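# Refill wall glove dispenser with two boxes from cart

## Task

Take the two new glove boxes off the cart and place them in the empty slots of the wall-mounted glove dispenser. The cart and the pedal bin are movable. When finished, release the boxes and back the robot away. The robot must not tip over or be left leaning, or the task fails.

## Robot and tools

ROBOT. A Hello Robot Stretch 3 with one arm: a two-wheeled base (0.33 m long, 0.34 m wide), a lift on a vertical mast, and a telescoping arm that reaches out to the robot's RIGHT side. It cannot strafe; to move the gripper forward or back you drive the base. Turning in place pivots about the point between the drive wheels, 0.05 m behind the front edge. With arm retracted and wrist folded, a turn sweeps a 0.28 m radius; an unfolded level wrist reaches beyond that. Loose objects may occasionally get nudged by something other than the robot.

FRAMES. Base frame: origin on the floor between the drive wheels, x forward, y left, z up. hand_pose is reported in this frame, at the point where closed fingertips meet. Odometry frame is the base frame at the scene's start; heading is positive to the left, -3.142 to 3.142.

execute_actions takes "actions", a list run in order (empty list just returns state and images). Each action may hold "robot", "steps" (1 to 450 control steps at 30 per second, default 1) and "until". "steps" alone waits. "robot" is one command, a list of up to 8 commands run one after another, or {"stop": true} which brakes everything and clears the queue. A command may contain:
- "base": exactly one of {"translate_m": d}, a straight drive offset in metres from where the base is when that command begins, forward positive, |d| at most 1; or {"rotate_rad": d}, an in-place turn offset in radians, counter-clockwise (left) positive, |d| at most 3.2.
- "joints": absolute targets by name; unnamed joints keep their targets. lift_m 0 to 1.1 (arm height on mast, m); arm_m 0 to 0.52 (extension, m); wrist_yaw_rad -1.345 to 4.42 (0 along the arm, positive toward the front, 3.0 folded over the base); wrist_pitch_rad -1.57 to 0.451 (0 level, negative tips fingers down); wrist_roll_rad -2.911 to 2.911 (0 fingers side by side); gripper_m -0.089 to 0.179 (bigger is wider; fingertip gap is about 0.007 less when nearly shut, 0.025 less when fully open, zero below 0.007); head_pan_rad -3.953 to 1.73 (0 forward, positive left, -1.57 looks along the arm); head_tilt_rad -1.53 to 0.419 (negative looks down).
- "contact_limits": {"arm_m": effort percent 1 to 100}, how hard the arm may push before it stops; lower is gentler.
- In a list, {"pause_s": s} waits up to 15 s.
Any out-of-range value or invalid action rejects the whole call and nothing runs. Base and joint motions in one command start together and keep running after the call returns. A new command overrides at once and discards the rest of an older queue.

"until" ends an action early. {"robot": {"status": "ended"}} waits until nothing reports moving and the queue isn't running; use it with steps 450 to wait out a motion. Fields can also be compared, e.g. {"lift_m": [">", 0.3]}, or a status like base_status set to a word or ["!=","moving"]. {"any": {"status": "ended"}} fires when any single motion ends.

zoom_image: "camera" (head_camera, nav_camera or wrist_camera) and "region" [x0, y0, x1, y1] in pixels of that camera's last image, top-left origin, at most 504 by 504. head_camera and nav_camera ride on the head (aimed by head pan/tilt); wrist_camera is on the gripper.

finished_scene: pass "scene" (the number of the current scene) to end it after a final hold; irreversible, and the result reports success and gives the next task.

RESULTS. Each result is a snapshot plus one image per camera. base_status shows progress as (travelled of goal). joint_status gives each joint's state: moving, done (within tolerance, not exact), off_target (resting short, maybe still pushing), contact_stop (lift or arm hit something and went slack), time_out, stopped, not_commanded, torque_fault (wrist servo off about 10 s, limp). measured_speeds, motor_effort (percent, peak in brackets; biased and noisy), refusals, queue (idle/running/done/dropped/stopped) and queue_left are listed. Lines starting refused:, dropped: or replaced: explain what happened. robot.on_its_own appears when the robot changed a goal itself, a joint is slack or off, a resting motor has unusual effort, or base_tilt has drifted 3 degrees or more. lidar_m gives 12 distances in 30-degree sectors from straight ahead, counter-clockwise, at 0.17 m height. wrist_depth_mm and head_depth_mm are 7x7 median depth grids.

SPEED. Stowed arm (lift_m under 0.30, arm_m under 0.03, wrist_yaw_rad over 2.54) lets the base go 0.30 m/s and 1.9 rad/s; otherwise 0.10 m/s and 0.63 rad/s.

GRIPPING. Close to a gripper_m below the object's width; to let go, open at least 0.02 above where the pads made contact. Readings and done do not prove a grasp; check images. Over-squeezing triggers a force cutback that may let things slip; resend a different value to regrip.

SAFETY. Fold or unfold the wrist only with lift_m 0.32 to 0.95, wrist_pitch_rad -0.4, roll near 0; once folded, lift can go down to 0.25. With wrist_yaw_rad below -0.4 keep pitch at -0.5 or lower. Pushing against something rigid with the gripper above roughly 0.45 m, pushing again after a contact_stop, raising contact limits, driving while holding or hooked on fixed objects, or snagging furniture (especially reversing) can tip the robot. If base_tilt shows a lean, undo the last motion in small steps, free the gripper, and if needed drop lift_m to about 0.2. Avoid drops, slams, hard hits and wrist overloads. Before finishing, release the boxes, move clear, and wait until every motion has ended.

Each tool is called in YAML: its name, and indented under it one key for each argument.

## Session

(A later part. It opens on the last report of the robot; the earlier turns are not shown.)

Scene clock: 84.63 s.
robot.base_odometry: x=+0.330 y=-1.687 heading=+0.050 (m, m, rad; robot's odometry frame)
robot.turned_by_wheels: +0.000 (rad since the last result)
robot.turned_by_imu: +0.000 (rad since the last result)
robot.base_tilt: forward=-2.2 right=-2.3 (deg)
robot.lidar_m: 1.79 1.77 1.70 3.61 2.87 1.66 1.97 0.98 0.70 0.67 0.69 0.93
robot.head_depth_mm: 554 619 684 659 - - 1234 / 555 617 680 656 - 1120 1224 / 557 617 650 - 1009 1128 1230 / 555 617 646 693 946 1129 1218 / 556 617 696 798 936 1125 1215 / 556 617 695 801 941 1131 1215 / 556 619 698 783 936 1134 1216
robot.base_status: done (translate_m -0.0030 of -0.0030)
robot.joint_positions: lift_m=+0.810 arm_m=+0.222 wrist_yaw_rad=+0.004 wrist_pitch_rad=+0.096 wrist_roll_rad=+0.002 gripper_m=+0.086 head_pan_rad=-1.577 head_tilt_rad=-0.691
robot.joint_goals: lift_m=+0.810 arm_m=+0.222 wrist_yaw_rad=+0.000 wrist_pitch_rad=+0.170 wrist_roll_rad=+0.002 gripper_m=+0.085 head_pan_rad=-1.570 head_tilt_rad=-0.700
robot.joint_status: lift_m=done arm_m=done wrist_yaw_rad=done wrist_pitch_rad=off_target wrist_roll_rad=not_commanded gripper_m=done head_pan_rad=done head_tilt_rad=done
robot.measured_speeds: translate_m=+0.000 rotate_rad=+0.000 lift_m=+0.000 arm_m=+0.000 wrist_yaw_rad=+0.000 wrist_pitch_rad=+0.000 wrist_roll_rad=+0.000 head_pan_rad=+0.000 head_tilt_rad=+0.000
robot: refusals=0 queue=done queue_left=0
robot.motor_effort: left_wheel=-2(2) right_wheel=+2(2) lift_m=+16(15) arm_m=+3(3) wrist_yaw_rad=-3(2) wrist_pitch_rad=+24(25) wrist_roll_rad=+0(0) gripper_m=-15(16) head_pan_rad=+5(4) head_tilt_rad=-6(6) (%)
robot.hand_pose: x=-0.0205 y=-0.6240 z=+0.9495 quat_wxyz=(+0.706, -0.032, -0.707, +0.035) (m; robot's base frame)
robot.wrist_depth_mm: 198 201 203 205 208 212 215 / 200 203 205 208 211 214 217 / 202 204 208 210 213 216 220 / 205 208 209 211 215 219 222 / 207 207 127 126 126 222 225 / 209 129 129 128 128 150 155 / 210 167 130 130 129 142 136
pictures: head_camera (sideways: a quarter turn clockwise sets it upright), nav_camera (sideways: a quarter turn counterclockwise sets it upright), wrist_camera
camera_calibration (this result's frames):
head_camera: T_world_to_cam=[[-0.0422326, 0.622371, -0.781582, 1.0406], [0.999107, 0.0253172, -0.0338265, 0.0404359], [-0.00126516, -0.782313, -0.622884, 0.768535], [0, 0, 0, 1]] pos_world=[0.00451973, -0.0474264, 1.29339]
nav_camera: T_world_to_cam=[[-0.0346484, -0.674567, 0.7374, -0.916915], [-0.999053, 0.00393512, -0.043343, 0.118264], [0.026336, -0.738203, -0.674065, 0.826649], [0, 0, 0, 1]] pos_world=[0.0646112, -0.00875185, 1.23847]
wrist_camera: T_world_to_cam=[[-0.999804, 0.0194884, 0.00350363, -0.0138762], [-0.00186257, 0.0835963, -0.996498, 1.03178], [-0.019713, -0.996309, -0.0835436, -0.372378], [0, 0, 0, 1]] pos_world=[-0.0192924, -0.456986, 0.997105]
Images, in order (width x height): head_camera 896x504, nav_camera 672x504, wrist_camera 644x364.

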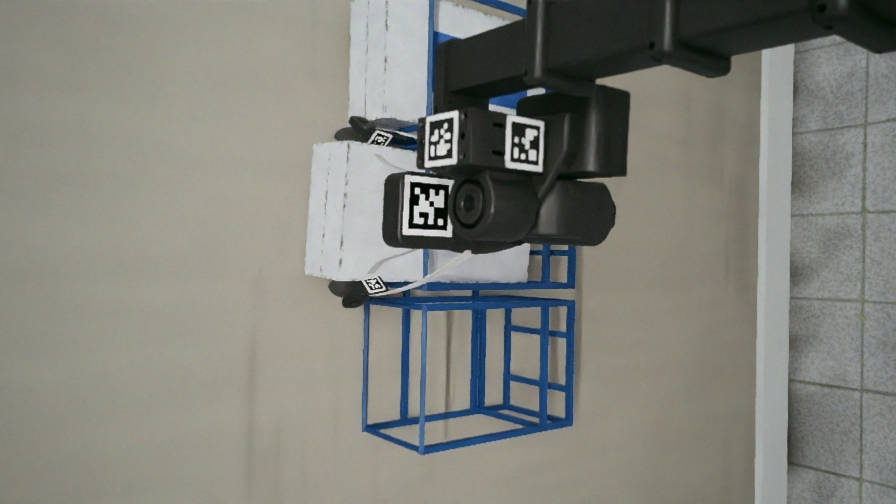

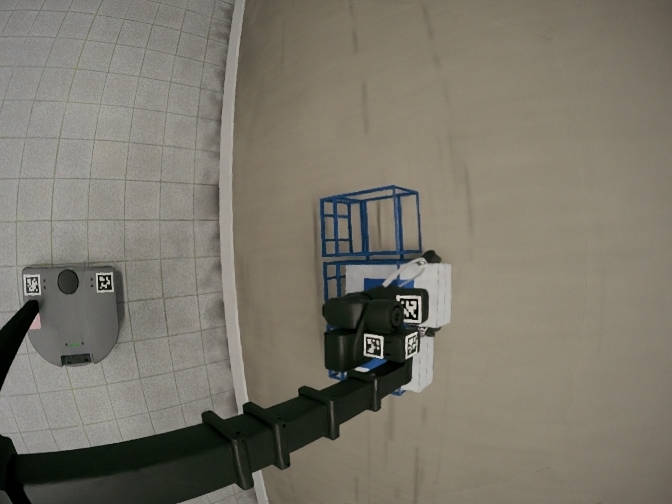

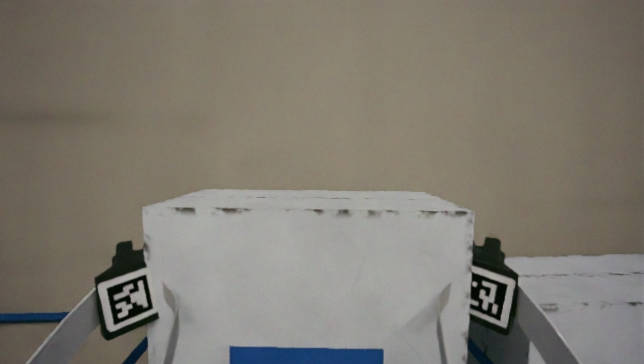

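Still carrying; a bit lower.

execute_actions:
  actions:
    - {"robot":{"joints":{"lift_m":0.79}},"steps":30}

zoom_image:
  camera: "head_camera"
  region: [300,80,600,380]

Scene clock: 85.73 s.
robot.base_odometry: x=+0.330 y=-1.687 heading=+0.050 (m, m, rad; robot's odometry frame)
robot.turned_by_wheels: +0.000 (rad since the last result)
robot.turned_by_imu: +0.000 (rad since the last result)
robot.base_tilt: forward=-2.2 right=-2.2 (deg)
robot.lidar_m: 1.79 1.77 1.70 3.63 2.88 1.65 1.97 0.98 0.70 0.67 0.69 0.93
robot.head_depth_mm: 555 617 682 660 - - 1230 / 556 617 680 662 - 1127 1227 / 555 618 662 647 - 1132 1225 / 555 616 661 687 937 1131 1224 / 555 619 696 796 938 1138 1227 / 557 619 697 801 937 1133 1217 / 558 619 697 781 937 1138 1212
robot.base_status: done (translate_m -0.0030 of -0.0030)
robot.joint_positions: lift_m=+0.790 arm_m=+0.222 wrist_yaw_rad=+0.005 wrist_pitch_rad=+0.100 wrist_roll_rad=+0.001 gripper_m=+0.086 head_pan_rad=-1.577 head_tilt_rad=-0.691
robot.joint_goals: lift_m=+0.790 arm_m=+0.222 wrist_yaw_rad=+0.000 wrist_pitch_rad=+0.170 wrist_roll_rad=+0.001 gripper_m=+0.085 head_pan_rad=-1.570 head_tilt_rad=-0.700
robot.joint_status: lift_m=done arm_m=done wrist_yaw_rad=done wrist_pitch_rad=off_target wrist_roll_rad=not_commanded gripper_m=done head_pan_rad=done head_tilt_rad=done
robot.measured_speeds: translate_m=+0.000 rotate_rad=+0.000 lift_m=+0.000 arm_m=+0.000 wrist_yaw_rad=+0.000 wrist_pitch_rad=+0.000 wrist_roll_rad=+0.000 head_pan_rad=+0.000 head_tilt_rad=+0.000
robot: refusals=0 queue=done queue_left=0
robot.motor_effort: left_wheel=-1(1) right_wheel=+1(2) lift_m=+16(16) arm_m=+3(3) wrist_yaw_rad=-3(4) wrist_pitch_rad=+23(24) wrist_roll_rad=+0(0) gripper_m=-15(16) head_pan_rad=+5(5) head_tilt_rad=-6(6) (%)
robot.hand_pose: x=-0.0202 y=-0.6240 z=+0.9305 quat_wxyz=(+0.706, -0.033, -0.707, +0.037) (m; robot's base frame)
robot.wrist_depth_mm: 198 201 204 207 210 212 215 / 201 203 206 209 211 214 218 / 202 206 208 210 214 217 219 / 205 207 210 211 215 219 223 / 207 208 127 126 126 178 178 / 209 129 129 128 128 134 135 / 211 132 130 130 130 142 136
pictures: head_camera (sideways: a quarter turn clockwise sets it upright), nav_camera (sideways: a quarter turn counterclockwise sets it upright), wrist_camera
camera_calibration (this result's frames):
head_camera: T_world_to_cam=[[-0.0422326, 0.622371, -0.781582, 1.0406], [0.999107, 0.0253172, -0.0338265, 0.0404359], [-0.00126516, -0.782313, -0.622884, 0.768535], [0, 0, 0, 1]] pos_world=[0.00451973, -0.0474264, 1.29339]
nav_camera: T_world_to_cam=[[-0.0346484, -0.674567, 0.7374, -0.916915], [-0.999053, 0.00393512, -0.043343, 0.118264], [0.026336, -0.738203, -0.674065, 0.826649], [0, 0, 0, 1]] pos_world=[0.0646112, -0.00875186, 1.23847]
wrist_camera: T_world_to_cam=[[-0.999821, 0.0185571, 0.00359892, -0.014232], [-0.00210553, 0.0798757, -0.996803, 1.01076], [-0.0187853, -0.996632, -0.0798223, -0.377605], [0, 0, 0, 1]] pos_world=[-0.0191947, -0.456804, 0.977439]
Images, in order (width x height): head_camera 896x504, nav_camera 672x504, wrist_camera 644x364.

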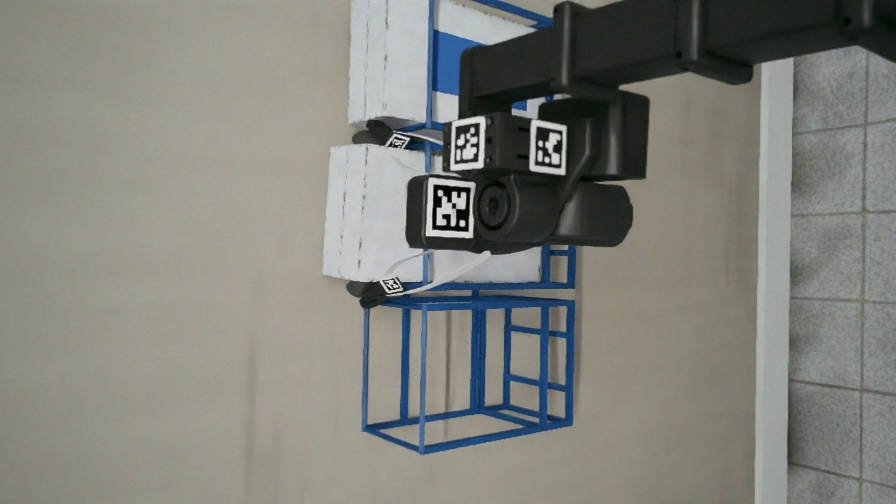

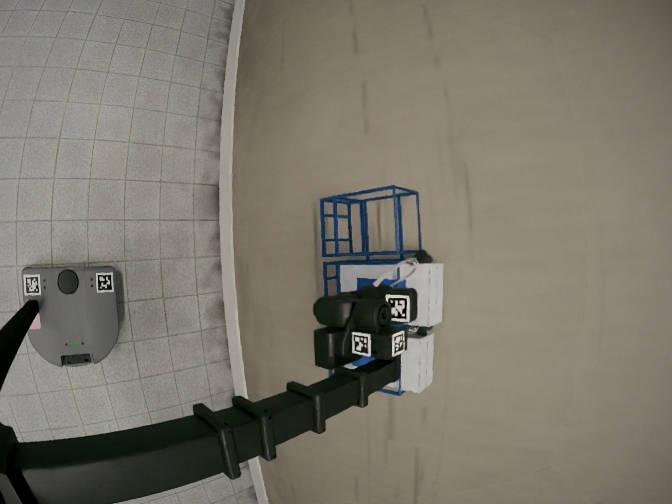

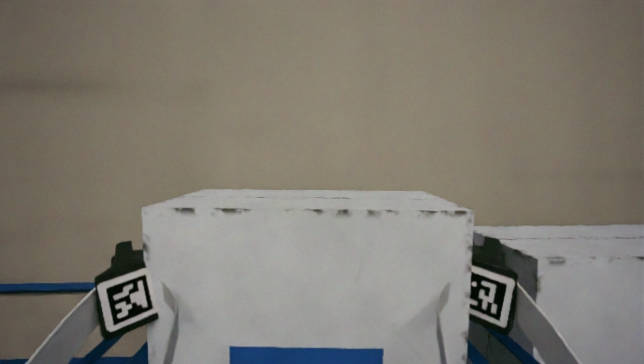

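Region (300, 80, 600, 380) of head_camera's 896x504 image, scaled by 1.680, with more detail than that image has.

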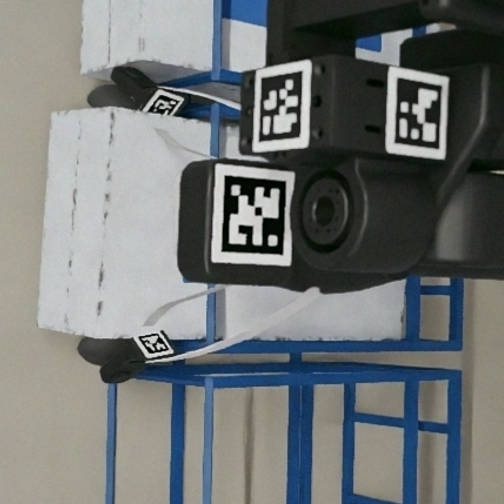

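execute_actions:
  actions:
    - {"robot":{"joints":{"gripper_m":0.125}},"steps":30}
    - {"robot":{"joints":{"lift_m":0.88,"wrist_pitch_rad":0.05}},"steps":50}
    - {"robot":{"joints":{"arm_m":0,"gripper_m":0.175,"wrist_pitch_rad":0}},"steps":75}
    - {"robot":{"joints":{"lift_m":0.75}},"steps":60}

Scene clock: 93.03 s.
robot.base_odometry: x=+0.330 y=-1.687 heading=+0.050 (m, m, rad; robot's odometry frame)
robot.turned_by_wheels: +0.000 (rad since the last result)
robot.turned_by_imu: -0.002 (rad since the last result)
robot.base_tilt: forward=-2.2 right=-2.2 (deg)
robot.lidar_m: 1.79 1.77 1.70 3.62 2.88 1.65 1.97 0.98 0.70 0.67 0.69 0.93
robot.head_depth_mm: 555 618 684 688 901 1124 1243 / 556 616 681 705 774 1133 1248 / 556 618 679 670 782 1087 - / 556 618 675 672 932 1092 - / 556 617 698 799 913 1130 1220 / 555 619 697 799 941 1124 1218 / 556 618 699 785 937 1132 1218
robot.base_status: done (translate_m -0.0030 of -0.0030)
robot.joint_positions: lift_m=+0.750 arm_m=+0.000 wrist_yaw_rad=+0.001 wrist_pitch_rad=-0.018 wrist_roll_rad=+0.001 gripper_m=+0.175 head_pan_rad=-1.577 head_tilt_rad=-0.691
robot.joint_goals: lift_m=+0.750 arm_m=+0.000 wrist_yaw_rad=+0.000 wrist_pitch_rad=+0.000 wrist_roll_rad=+0.001 gripper_m=+0.175 head_pan_rad=-1.570 head_tilt_rad=-0.700
robot.joint_status: lift_m=done arm_m=done wrist_yaw_rad=done wrist_pitch_rad=done wrist_roll_rad=not_commanded gripper_m=done head_pan_rad=done head_tilt_rad=done
robot.measured_speeds: translate_m=+0.000 rotate_rad=+0.000 lift_m=+0.000 arm_m=+0.000 wrist_yaw_rad=+0.000 wrist_pitch_rad=+0.000 wrist_roll_rad=+0.000 head_pan_rad=+0.000 head_tilt_rad=+0.000
robot: refusals=0 queue=done queue_left=0
robot.motor_effort: left_wheel=-2(2) right_wheel=+2(2) lift_m=+14(32) arm_m=-3(4) wrist_yaw_rad=-1(5) wrist_pitch_rad=+6(24) wrist_roll_rad=+0(0) gripper_m=+0(84) head_pan_rad=+5(5) head_tilt_rad=-6(6) (%)
robot.hand_pose: x=-0.0211 y=-0.4011 z=+0.8604 quat_wxyz=(+0.707, +0.007, -0.707, -0.006) (m; robot's base frame)
robot.wrist_depth_mm: 389 395 398 407 412 415 424 / 399 407 409 414 425 430 435 / 409 415 417 326 350 353 447 / 419 427 428 336 357 364 465 / 430 438 442 346 368 374 471 / 443 450 352 354 378 381 494 / 464 460 471 364 489 503 509
pictures: head_camera (sideways: a quarter turn clockwise sets it upright), nav_camera (sideways: a quarter turn counterclockwise sets it upright), wrist_camera
camera_calibration (this result's frames):
head_camera: T_world_to_cam=[[-0.0422325, 0.622376, -0.781579, 1.04059], [0.999107, 0.0253173, -0.0338264, 0.0404356], [-0.00126524, -0.782309, -0.622889, 0.768541], [0, 0, 0, 1]] pos_world=[0.00451973, -0.0474264, 1.29339]
nav_camera: T_world_to_cam=[[-0.0346485, -0.674572, 0.737396, -0.916909], [-0.999053, 0.00393551, -0.043343, 0.118264], [0.0263359, -0.738199, -0.674069, 0.826655], [0, 0, 0, 1]] pos_world=[0.0646112, -0.00875147, 1.23847]
wrist_camera: T_world_to_cam=[[-0.999749, 0.021458, 0.00636546, -0.0202308], [-0.00202996, 0.196298, -0.980542, 0.955828], [-0.02229, -0.98031, -0.196205, -0.0544546], [0, 0, 0, 1]] pos_world=[-0.0194992, -0.240575, 0.926675]
Images, in order (width x height): head_camera 896x504, nav_camera 672x504, wrist_camera 644x364.

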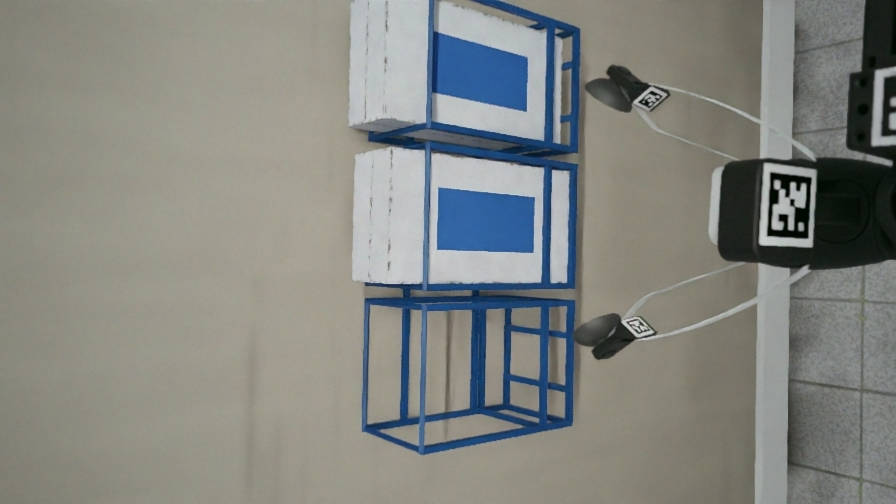

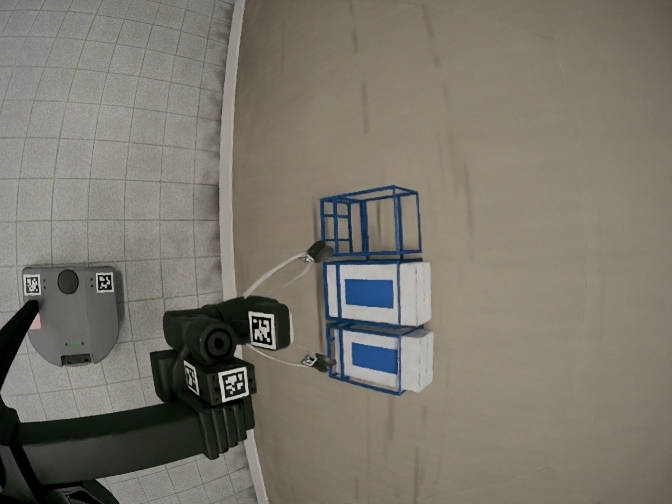

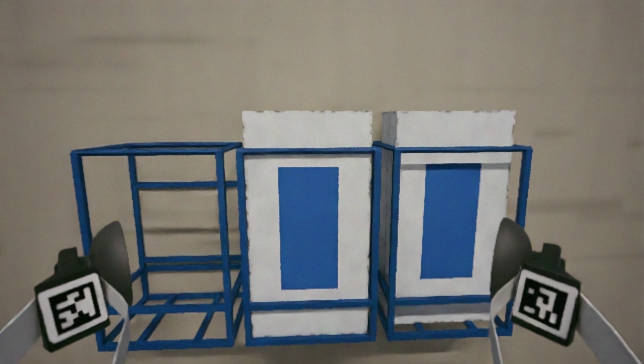

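execute_actions:
  actions:
    - {"robot":[{"base":{"translate_m":-0.6},"joints":{"lift_m":1.0}},{"base":{"translate_m":-0.58}},{"base":{"rotate_rad":-1.62}},{"base":{"translate_m":-0.57}}],"steps":450,"until":{"robot":{"status":"ended"}}}
    - {"steps":450,"until":{"robot":{"queue":["!=","running"],"base_status":["!=","moving"]}}}

Scene clock: 117.07 s.
robot.base_odometry: x=-0.848 y=-1.176 heading=-1.570 (m, m, rad; robot's odometry frame)
robot.turned_by_wheels: -1.620 (rad since the last result)
robot.turned_by_imu: -1.605 (rad since the last result)
robot.base_tilt: forward=-2.2 right=-2.3 (deg)
robot.lidar_m: 1.27 1.29 1.68 2.92 2.46 3.07 3.03 1.31 0.45 0.41 0.86 1.11
robot.head_depth_mm: 719 799 881 - - - - / 715 797 - - - - 1061 / 711 791 - - - - 1059 / 708 788 872 940 805 737 1048 / 705 787 885 1013 1158 1348 1193 / 704 780 881 1005 1189 1347 1218 / 700 779 876 999 1173 1341 1216
robot.base_status: done (translate_m -0.5700 of -0.5700)
robot.joint_positions: lift_m=+1.000 arm_m=+0.000 wrist_yaw_rad=+0.001 wrist_pitch_rad=-0.018 wrist_roll_rad=+0.001 gripper_m=+0.175 head_pan_rad=-1.577 head_tilt_rad=-0.691
robot.joint_goals: lift_m=+1.000 arm_m=+0.000 wrist_yaw_rad=+0.000 wrist_pitch_rad=+0.000 wrist_roll_rad=+0.001 gripper_m=+0.175 head_pan_rad=-1.570 head_tilt_rad=-0.700
robot.joint_status: lift_m=done arm_m=done wrist_yaw_rad=done wrist_pitch_rad=done wrist_roll_rad=not_commanded gripper_m=done head_pan_rad=done head_tilt_rad=done
robot.measured_speeds: translate_m=+0.000 rotate_rad=+0.000 lift_m=+0.000 arm_m=+0.000 wrist_yaw_rad=+0.000 wrist_pitch_rad=+0.000 wrist_roll_rad=+0.000 head_pan_rad=+0.000 head_tilt_rad=+0.000
robot: refusals=0 queue=done queue_left=0
robot.motor_effort: left_wheel=+2(7) right_wheel=-2(5) lift_m=+28(28) arm_m=-3(3) wrist_yaw_rad=-2(1) wrist_pitch_rad=+6(6) wrist_roll_rad=+0(0) gripper_m=+1(1) head_pan_rad=+5(5) head_tilt_rad=-6(6) (%)
robot.hand_pose: x=-0.0211 y=-0.4011 z=+1.1095 quat_wxyz=(+0.707, +0.007, -0.707, -0.006) (m; robot's base frame)
robot.wrist_depth_mm: 529 542 558 576 583 606 628 / 542 559 572 591 602 624 639 / 555 573 588 600 625 648 666 / 576 586 603 626 642 657 681 / 591 611 622 645 664 673 703 / 605 626 643 661 682 703 747 / 630 646 663 675 701 732 759
pictures: head_camera (sideways: a quarter turn clockwise sets it upright), nav_camera (sideways: a quarter turn counterclockwise sets it upright), wrist_camera
camera_calibration (this result's frames):
head_camera: T_world_to_cam=[[-0.0422325, 0.622377, -0.781577, 1.04059], [0.999107, 0.0253174, -0.0338263, 0.0404355], [-0.00126523, -0.782308, -0.622891, 0.768543], [0, 0, 0, 1]] pos_world=[0.00451973, -0.0474263, 1.29339]
nav_camera: T_world_to_cam=[[-0.0346485, -0.674574, 0.737394, -0.916907], [-0.999052, 0.00393561, -0.043343, 0.118264], [0.0263359, -0.738197, -0.674071, 0.826657], [0, 0, 0, 1]] pos_world=[0.0646112, -0.00875132, 1.23847]
wrist_camera: T_world_to_cam=[[-0.999749, 0.021457, 0.00636899, -0.0218209], [-0.00202989, 0.196461, -0.980509, 1.20011], [-0.0222901, -0.980277, -0.196369, -0.00537872], [0, 0, 0, 1]] pos_world=[-0.0194992, -0.240579, 1.1758]
Images, in order (width x height): head_camera 896x504, nav_camera 672x504, wrist_camera 644x364.

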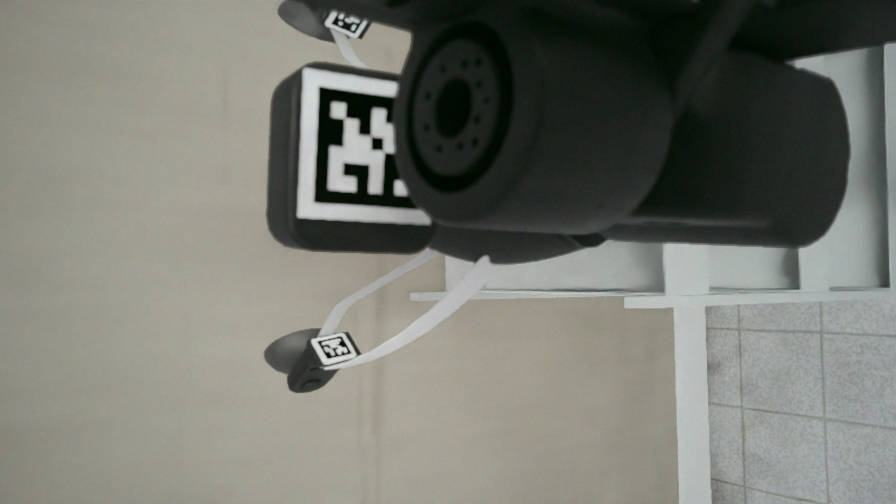

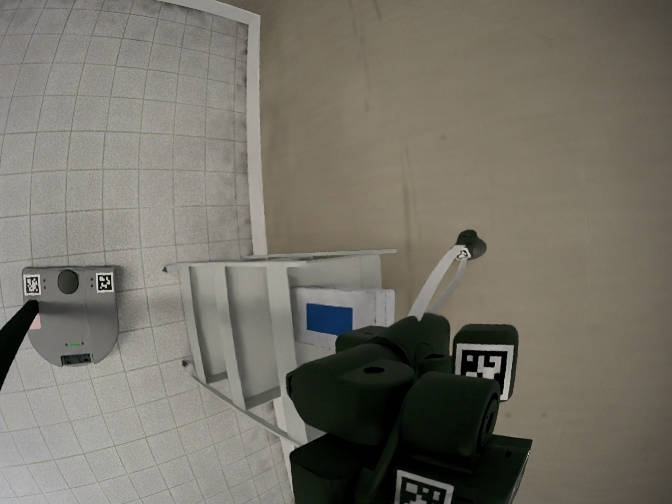

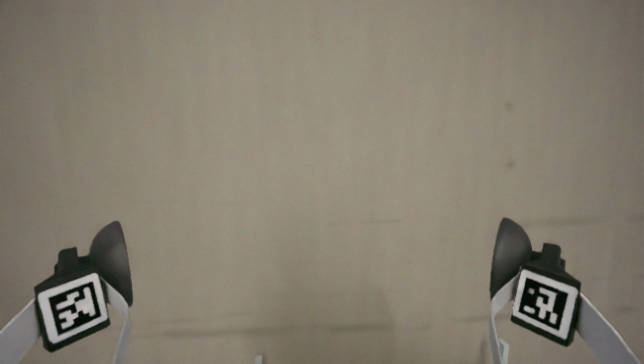

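execute_actions:
  actions:
    - {"robot":{"base":{"translate_m":-0.06},"joints":{"lift_m":0.80}},"steps":450,"until":{"robot":{"status":"ended"}}}

Scene clock: 119.70 s.
robot.base_odometry: x=-0.848 y=-1.116 heading=-1.570 (m, m, rad; robot's odometry frame)
robot.turned_by_wheels: +0.000 (rad since the last result)
robot.turned_by_imu: -0.001 (rad since the last result)
robot.base_tilt: forward=-2.2 right=-2.3 (deg)
robot.lidar_m: 1.33 1.36 1.75 2.92 2.38 3.05 2.98 1.31 0.45 0.42 0.43 1.12
robot.head_depth_mm: 723 805 910 945 825 904 - / 718 802 904 951 830 919 - / 715 796 900 921 683 - - / 711 794 895 623 654 725 1065 / 711 788 888 956 763 712 940 / 708 785 886 1012 1182 1348 1218 / 706 786 878 1007 1180 1352 1215
robot.base_status: done (translate_m -0.0600 of -0.0600)
robot.joint_positions: lift_m=+0.800 arm_m=+0.000 wrist_yaw_rad=+0.001 wrist_pitch_rad=-0.018 wrist_roll_rad=+0.001 gripper_m=+0.175 head_pan_rad=-1.577 head_tilt_rad=-0.691
robot.joint_goals: lift_m=+0.800 arm_m=+0.000 wrist_yaw_rad=+0.000 wrist_pitch_rad=+0.000 wrist_roll_rad=+0.001 gripper_m=+0.175 head_pan_rad=-1.570 head_tilt_rad=-0.700
robot.joint_status: lift_m=done arm_m=done wrist_yaw_rad=done wrist_pitch_rad=done wrist_roll_rad=not_commanded gripper_m=done head_pan_rad=done head_tilt_rad=done
robot.measured_speeds: translate_m=+0.000 rotate_rad=+0.000 lift_m=+0.000 arm_m=+0.000 wrist_yaw_rad=+0.000 wrist_pitch_rad=+0.000 wrist_roll_rad=+0.000 head_pan_rad=+0.000 head_tilt_rad=+0.000
robot: refusals=0 queue=done queue_left=0
robot.motor_effort: left_wheel=+2(5) right_wheel=-2(5) lift_m=+14(27) arm_m=-3(4) wrist_yaw_rad=-1(1) wrist_pitch_rad=+6(7) wrist_roll_rad=+0(0) gripper_m=+1(0) head_pan_rad=+5(4) head_tilt_rad=-5(6) (%)
robot.hand_pose: x=-0.0211 y=-0.4011 z=+0.9104 quat_wxyz=(+0.707, +0.007, -0.707, -0.006) (m; robot's base frame)
robot.wrist_depth_mm: 533 546 564 584 595 613 636 / 549 559 577 596 608 629 653 / 559 576 588 614 627 645 670 / 577 595 606 627 647 669 693 / 591 613 260 253 669 687 712 / 606 632 259 259 578 575 745 / 634 650 269 267 498 469 769
pictures: head_camera (sideways: a quarter turn clockwise sets it upright), nav_camera (sideways: a quarter turn counterclockwise sets it upright), wrist_camera
camera_calibration (this result's frames):
head_camera: T_world_to_cam=[[-0.0422324, 0.622377, -0.781577, 1.04059], [0.999107, 0.0253173, -0.0338263, 0.0404355], [-0.00126532, -0.782308, -0.622891, 0.768543], [0, 0, 0, 1]] pos_world=[0.00451972, -0.0474263, 1.29339]
nav_camera: T_world_to_cam=[[-0.0346486, -0.674574, 0.737394, -0.916907], [-0.999052, 0.00393572, -0.043343, 0.118264], [0.0263359, -0.738197, -0.674071, 0.826657], [0, 0, 0, 1]] pos_world=[0.0646112, -0.00875133, 1.23847]
wrist_camera: T_world_to_cam=[[-0.999749, 0.0214563, 0.00637166, -0.0205552], [-0.00203027, 0.196566, -0.980488, 1.00485], [-0.0222901, -0.980256, -0.196473, -0.0443798], [0, 0, 0, 1]] pos_world=[-0.0194992, -0.240582, 0.976654]
Images, in order (width x height): head_camera 896x504, nav_camera 672x504, wrist_camera 644x364.

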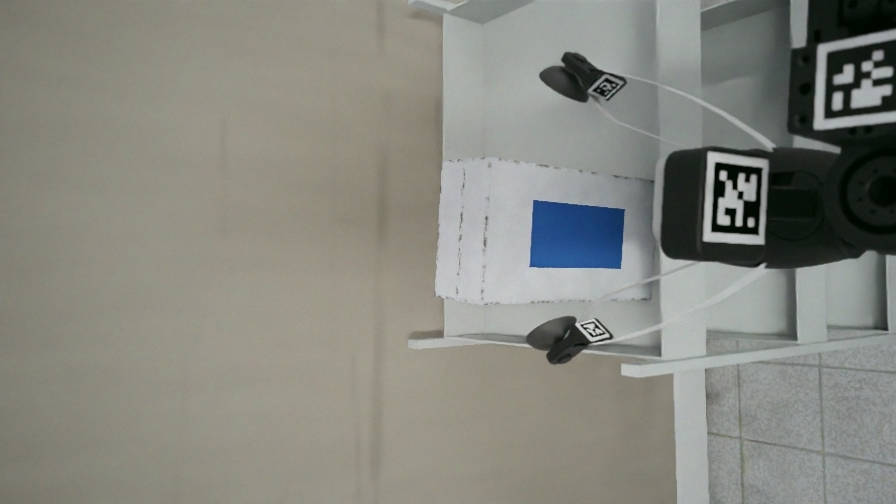

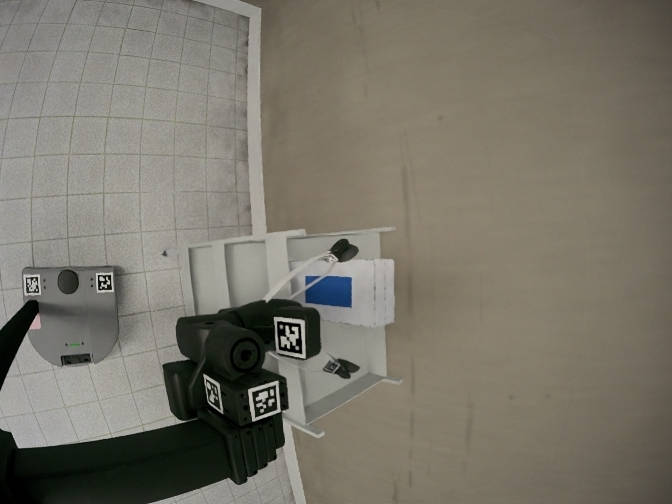

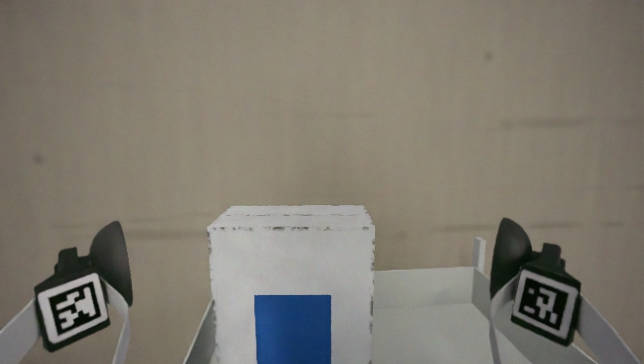

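execute_actions:
  actions:
    - {"robot":[{"base":{"translate_m":0.025},"joints":{"arm_m":0.135,"wrist_yaw_rad":-0.05}},{"joints":{"lift_m":0.757}}],"steps":450,"until":{"robot":{"status":"ended"}}}

Scene clock: 123.10 s.
robot.base_odometry: x=-0.848 y=-1.141 heading=-1.570 (m, m, rad; robot's odometry frame)
robot.turned_by_wheels: +0.000 (rad since the last result)
robot.turned_by_imu: -0.001 (rad since the last result)
robot.base_tilt: forward=-2.2 right=-2.2 (deg)
robot.lidar_m: 1.31 1.33 1.73 2.91 2.38 3.06 3.00 1.31 0.45 0.42 0.86 1.12
robot.head_depth_mm: 722 803 902 955 842 - - / 716 801 902 962 842 - 1065 / 716 791 891 623 618 - 1059 / 712 792 893 910 670 709 1035 / 710 788 886 975 834 736 1069 / 706 780 885 1005 1188 1343 1224 / 703 779 881 1009 1172 1353 1219
robot.base_status: done (translate_m +0.0250 of +0.0250)
robot.joint_positions: lift_m=+0.757 arm_m=+0.135 wrist_yaw_rad=-0.048 wrist_pitch_rad=-0.018 wrist_roll_rad=+0.001 gripper_m=+0.175 head_pan_rad=-1.577 head_tilt_rad=-0.691
robot.joint_goals: lift_m=+0.757 arm_m=+0.135 wrist_yaw_rad=-0.050 wrist_pitch_rad=+0.000 wrist_roll_rad=+0.001 gripper_m=+0.175 head_pan_rad=-1.570 head_tilt_rad=-0.700
robot.joint_status: lift_m=done arm_m=done wrist_yaw_rad=done wrist_pitch_rad=done wrist_roll_rad=not_commanded gripper_m=done head_pan_rad=done head_tilt_rad=done
robot.measured_speeds: translate_m=+0.000 rotate_rad=+0.000 lift_m=+0.000 arm_m=+0.000 wrist_yaw_rad=+0.000 wrist_pitch_rad=+0.000 wrist_roll_rad=+0.000 head_pan_rad=+0.000 head_tilt_rad=+0.000
robot: refusals=0 queue=done queue_left=0
robot.motor_effort: left_wheel=+2(5) right_wheel=-2(3) lift_m=+14(14) arm_m=+3(5) wrist_yaw_rad=-2(1) wrist_pitch_rad=+6(6) wrist_roll_rad=+0(0) gripper_m=+0(1) head_pan_rad=+5(5) head_tilt_rad=-6(6) (%)
robot.hand_pose: x=-0.0338 y=-0.5351 z=+0.8674 quat_wxyz=(+0.707, -0.010, -0.707, -0.024) (m; robot's base frame)
robot.wrist_depth_mm: 401 419 430 450 467 494 518 / 412 426 444 460 484 506 531 / 424 437 456 477 500 520 548 / 433 448 462 479 505 537 569 / 444 109 110 112 114 549 584 / 449 111 112 114 116 117 620 / 477 115 116 117 119 394 504
pictures: head_camera (sideways: a quarter turn clockwise sets it upright), nav_camera (sideways: a quarter turn counterclockwise sets it upright), wrist_camera
camera_calibration (this result's frames):
head_camera: T_world_to_cam=[[-0.0422324, 0.62238, -0.781575, 1.04059], [0.999107, 0.0253174, -0.0338262, 0.0404354], [-0.00126531, -0.782306, -0.622893, 0.768547], [0, 0, 0, 1]] pos_world=[0.00451972, -0.0474263, 1.29339]
nav_camera: T_world_to_cam=[[-0.0346486, -0.674576, 0.737392, -0.916904], [-0.999052, 0.00393586, -0.043343, 0.118264], [0.0263359, -0.738195, -0.674073, 0.82666], [0, 0, 0, 1]] pos_world=[0.0646112, -0.00875113, 1.23847]
wrist_camera: T_world_to_cam=[[-0.997456, 0.071004, 0.00637127, -0.00349695], [0.00771963, 0.196425, -0.980488, 0.989255], [-0.0708701, -0.977945, -0.196473, -0.184864], [0, 0, 0, 1]] pos_world=[-0.024226, -0.374853, 0.933654]
Images, in order (width x height): head_camera 896x504, nav_camera 672x504, wrist_camera 644x364.

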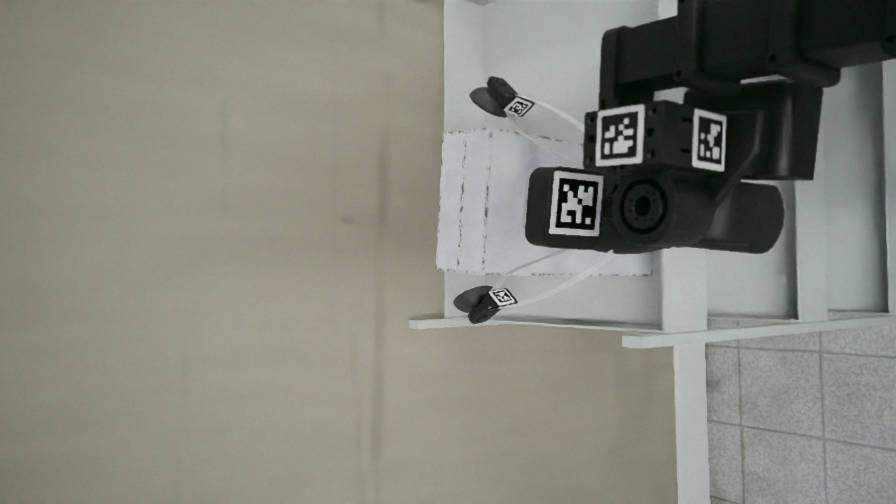

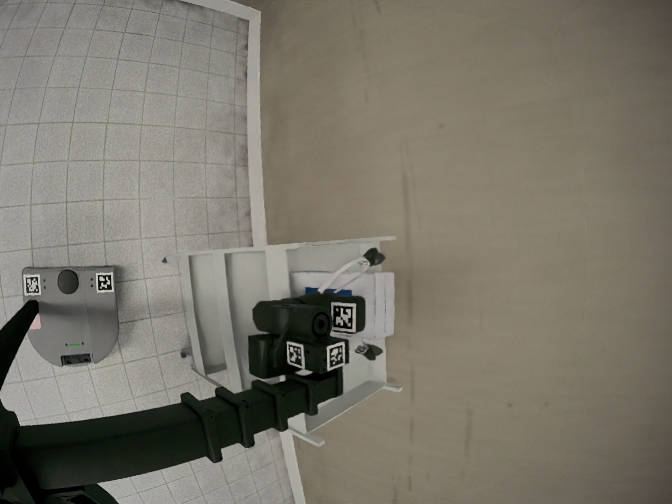

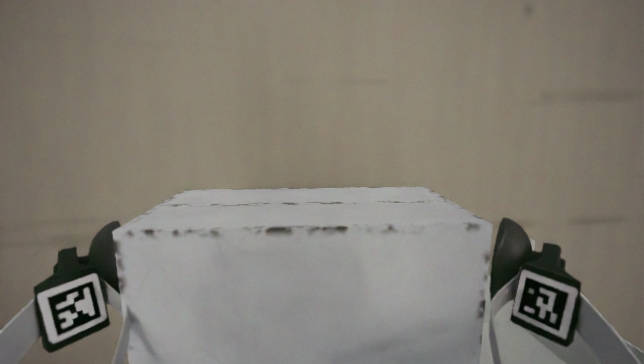

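execute_actions:
  actions:
    - {"robot":{"joints":{"wrist_yaw_rad":-0.01,"arm_m":0.124}},"steps":25}
    - {"robot":{"joints":{"gripper_m":0.085}},"steps":50}
    - {"robot":{"joints":{"lift_m":1.08,"wrist_pitch_rad":0.17,"wrist_yaw_rad":0}},"steps":110}
    - {"robot":{"joints":{"arm_m":0}},"steps":55}

Scene clock: 131.23 s.
robot.base_odometry: x=-0.848 y=-1.141 heading=-1.570 (m, m, rad; robot's odometry frame)
robot.turned_by_wheels: +0.000 (rad since the last result)
robot.turned_by_imu: -0.002 (rad since the last result)
robot.base_tilt: forward=-2.2 right=-2.2 (deg)
robot.lidar_m: 1.31 1.33 1.72 2.92 2.38 3.05 3.01 1.31 0.45 0.42 0.86 1.12
robot.head_depth_mm: - - - - - 928 993 / - - - - - 923 987 / - - - - - 738 981 / 292 309 365 413 816 735 1039 / 676 787 872 955 838 735 1080 / 705 784 882 1006 1188 1340 1220 / 705 780 883 1000 1169 1351 1212
robot.base_status: done (translate_m +0.0250 of +0.0250)
robot.joint_positions: lift_m=+1.079 arm_m=+0.001 wrist_yaw_rad=+0.000 wrist_pitch_rad=+0.097 wrist_roll_rad=-0.001 gripper_m=+0.086 head_pan_rad=-1.577 head_tilt_rad=-0.691
robot.joint_goals: lift_m=+1.080 arm_m=+0.000 wrist_yaw_rad=+0.000 wrist_pitch_rad=+0.170 wrist_roll_rad=-0.001 gripper_m=+0.085 head_pan_rad=-1.570 head_tilt_rad=-0.700
robot.joint_status: lift_m=done arm_m=moving wrist_yaw_rad=done wrist_pitch_rad=off_target wrist_roll_rad=not_commanded gripper_m=done head_pan_rad=done head_tilt_rad=done
robot.measured_speeds: translate_m=+0.000 rotate_rad=+0.000 lift_m=+0.000 arm_m=-0.009 wrist_yaw_rad=+0.000 wrist_pitch_rad=+0.000 wrist_roll_rad=+0.000 head_pan_rad=+0.000 head_tilt_rad=+0.000
robot: refusals=0 queue=running queue_left=0
robot.motor_effort: left_wheel=+3(2) right_wheel=-2(3) lift_m=+30(33) arm_m=-3(4) wrist_yaw_rad=+0(7) wrist_pitch_rad=+24(29) wrist_roll_rad=+1(1) gripper_m=-14(92) head_pan_rad=+5(5) head_tilt_rad=-6(5) (%)
robot.hand_pose: x=-0.0213 y=-0.4029 z=+1.2189 quat_wxyz=(+0.707, -0.034, -0.706, +0.034) (m; robot's base frame)
robot.wrist_depth_mm: 554 573 591 602 617 638 656 / 565 575 594 607 628 643 665 / 570 581 600 621 638 654 676 / 570 595 603 611 638 659 678 / 578 582 126 127 128 672 691 / 586 127 128 129 130 695 693 / 590 604 130 131 132 681 709
pictures: head_camera (sideways: a quarter turn clockwise sets it upright), nav_camera (sideways: a quarter turn counterclockwise sets it upright), wrist_camera
camera_calibration (this result's frames):
head_camera: T_world_to_cam=[[-0.0422323, 0.622385, -0.781571, 1.04058], [0.999107, 0.0253173, -0.033826, 0.0404351], [-0.00126547, -0.782302, -0.622898, 0.768553], [0, 0, 0, 1]] pos_world=[0.00451971, -0.0474263, 1.29339]
nav_camera: T_world_to_cam=[[-0.0346488, -0.674581, 0.737388, -0.916899], [-0.999052, 0.00393637, -0.043343, 0.118264], [0.0263357, -0.738191, -0.674078, 0.826666], [0, 0, 0, 1]] pos_world=[0.0646112, -0.00875075, 1.23847]
wrist_camera: T_world_to_cam=[[-0.99972, 0.0230148, 0.00557212, -0.0210833], [-0.00364861, 0.0827886, -0.99656, 1.28141], [-0.023397, -0.996301, -0.0826814, -0.130703], [0, 0, 0, 1]] pos_world=[-0.01946, -0.235821, 1.26631]
Images, in order (width x height): head_camera 896x504, nav_camera 672x504, wrist_camera 644x364.

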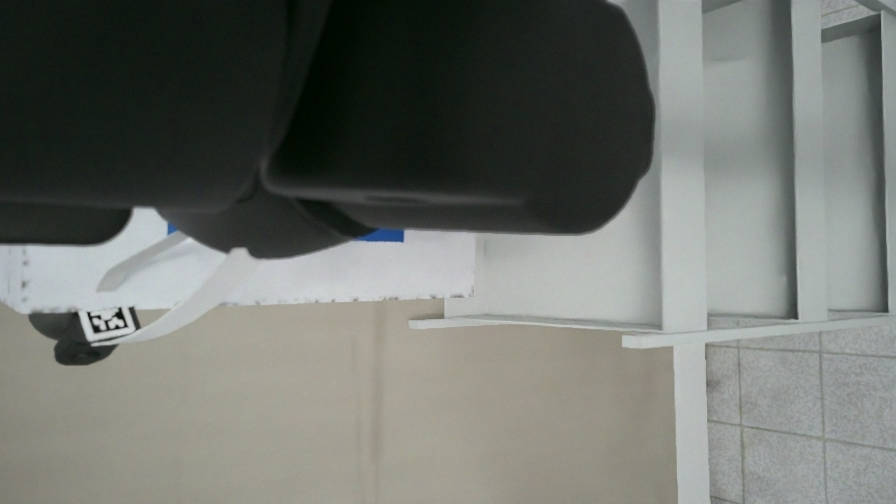

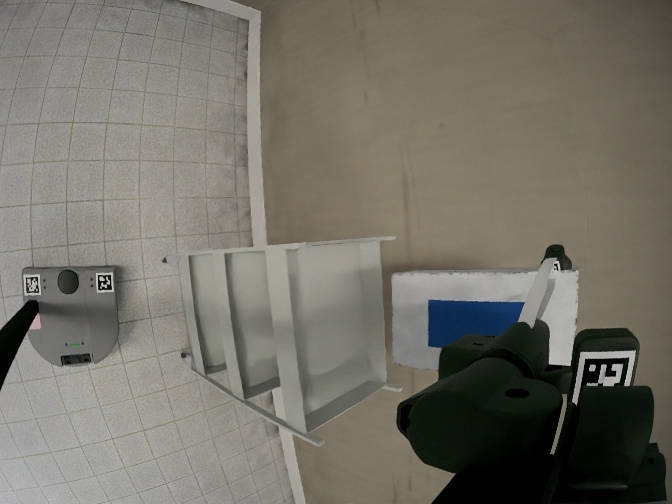

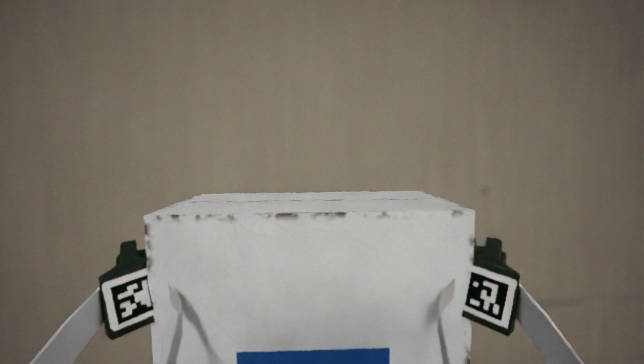

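execute_actions:
  actions:
    - {"robot":[{"base":{"translate_m":0.62}},{"base":{"rotate_rad":1.63}},{"base":{"translate_m":1.0}}],"steps":450,"until":{"robot":{"status":"ended"}}}
    - {"steps":450,"until":{"robot":{"queue":["!=","running"],"base_status":["!=","moving"]}}}

Scene clock: 153.57 s.
robot.base_odometry: x=+0.150 y=-1.701 heading=+0.060 (m, m, rad; robot's odometry frame)
robot.turned_by_wheels: +1.630 (rad since the last result)
robot.turned_by_imu: +1.599 (rad since the last result)
robot.base_tilt: forward=-2.2 right=-2.3 (deg)
robot.lidar_m: 1.97 1.83 1.90 3.62 2.60 1.49 1.80 0.97 0.70 0.67 0.69 0.93
robot.head_depth_mm: - - - - - 1115 1227 / - - - - - 1136 1228 / - - - - - 1124 1234 / 292 309 365 413 788 1127 1225 / 533 616 674 685 930 1131 1224 / 555 619 671 672 935 1127 1225 / 557 620 683 687 939 1136 1219
robot.base_status: done (translate_m +1.0000 of +1.0000)
robot.joint_positions: lift_m=+1.079 arm_m=+0.000 wrist_yaw_rad=+0.000 wrist_pitch_rad=+0.097 wrist_roll_rad=-0.001 gripper_m=+0.086 head_pan_rad=-1.577 head_tilt_rad=-0.691
robot.joint_goals: lift_m=+1.080 arm_m=+0.000 wrist_yaw_rad=+0.000 wrist_pitch_rad=+0.170 wrist_roll_rad=-0.001 gripper_m=+0.085 head_pan_rad=-1.570 head_tilt_rad=-0.700
robot.joint_status: lift_m=done arm_m=done wrist_yaw_rad=done wrist_pitch_rad=off_target wrist_roll_rad=not_commanded gripper_m=done head_pan_rad=done head_tilt_rad=done
robot.measured_speeds: translate_m=+0.000 rotate_rad=+0.000 lift_m=+0.000 arm_m=+0.000 wrist_yaw_rad=+0.000 wrist_pitch_rad=+0.000 wrist_roll_rad=+0.000 head_pan_rad=+0.000 head_tilt_rad=+0.000
robot: refusals=0 queue=done queue_left=0
robot.motor_effort: left_wheel=-2(7) right_wheel=+2(5) lift_m=+30(30) arm_m=-3(1) wrist_yaw_rad=+0(0) wrist_pitch_rad=+24(25) wrist_roll_rad=+1(1) gripper_m=-14(15) head_pan_rad=+4(4) head_tilt_rad=-6(6) (%)
robot.hand_pose: x=-0.0213 y=-0.4027 z=+1.2189 quat_wxyz=(+0.707, -0.034, -0.706, +0.034) (m; robot's base frame)
robot.wrist_depth_mm: 407 414 418 422 426 437 440 / 414 416 421 427 434 437 445 / 416 421 425 429 439 440 451 / 422 424 432 434 440 446 455 / 424 425 126 127 128 456 463 / 431 127 128 129 130 458 467 / 429 440 130 131 132 464 475
pictures: head_camera (sideways: a quarter turn clockwise sets it upright), nav_camera (sideways: a quarter turn counterclockwise sets it upright), wrist_camera
camera_calibration (this result's frames):
head_camera: T_world_to_cam=[[-0.0422324, 0.622392, -0.781565, 1.04058], [0.999107, 0.025318, -0.0338257, 0.0404347], [-0.00126516, -0.782296, -0.622906, 0.768563], [0, 0, 0, 1]] pos_world=[0.00451973, -0.0474262, 1.29339]
nav_camera: T_world_to_cam=[[-0.0346486, -0.674588, 0.737381, -0.91689], [-0.999052, 0.00393644, -0.043343, 0.118264], [0.026336, -0.738184, -0.674085, 0.826675], [0, 0, 0, 1]] pos_world=[0.0646112, -0.0087501, 1.23847]
wrist_camera: T_world_to_cam=[[-0.999718, 0.0230716, 0.00556818, -0.021074], [-0.00363999, 0.0827886, -0.99656, 1.28139], [-0.0234532, -0.9963, -0.0826813, -0.130544], [0, 0, 0, 1]] pos_world=[-0.0194655, -0.235659, 1.26631]
Images, in order (width x height): head_camera 896x504, nav_camera 672x504, wrist_camera 644x364.

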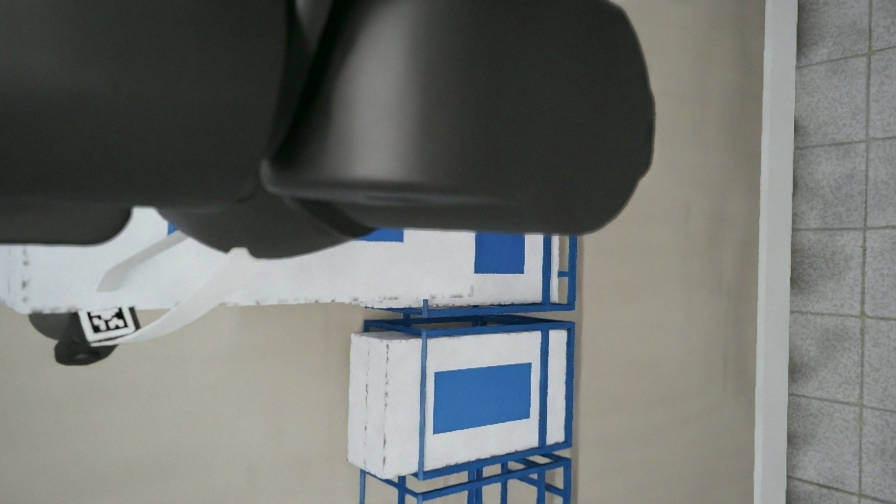

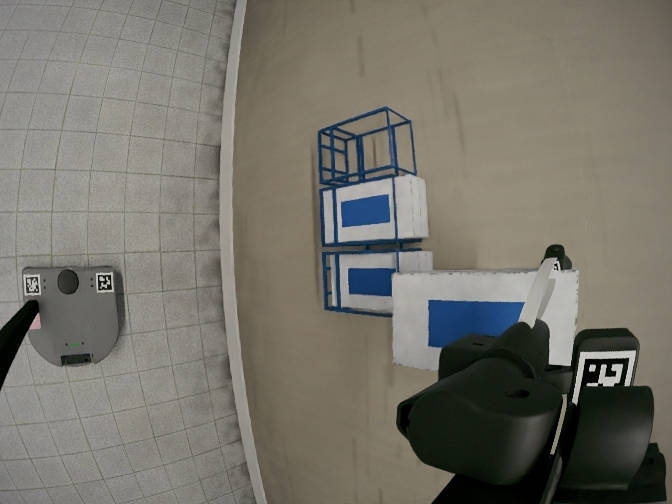

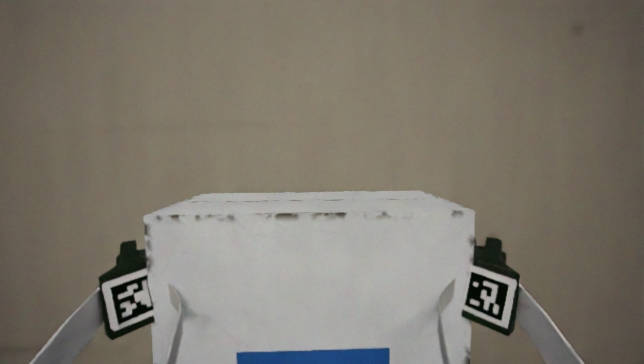

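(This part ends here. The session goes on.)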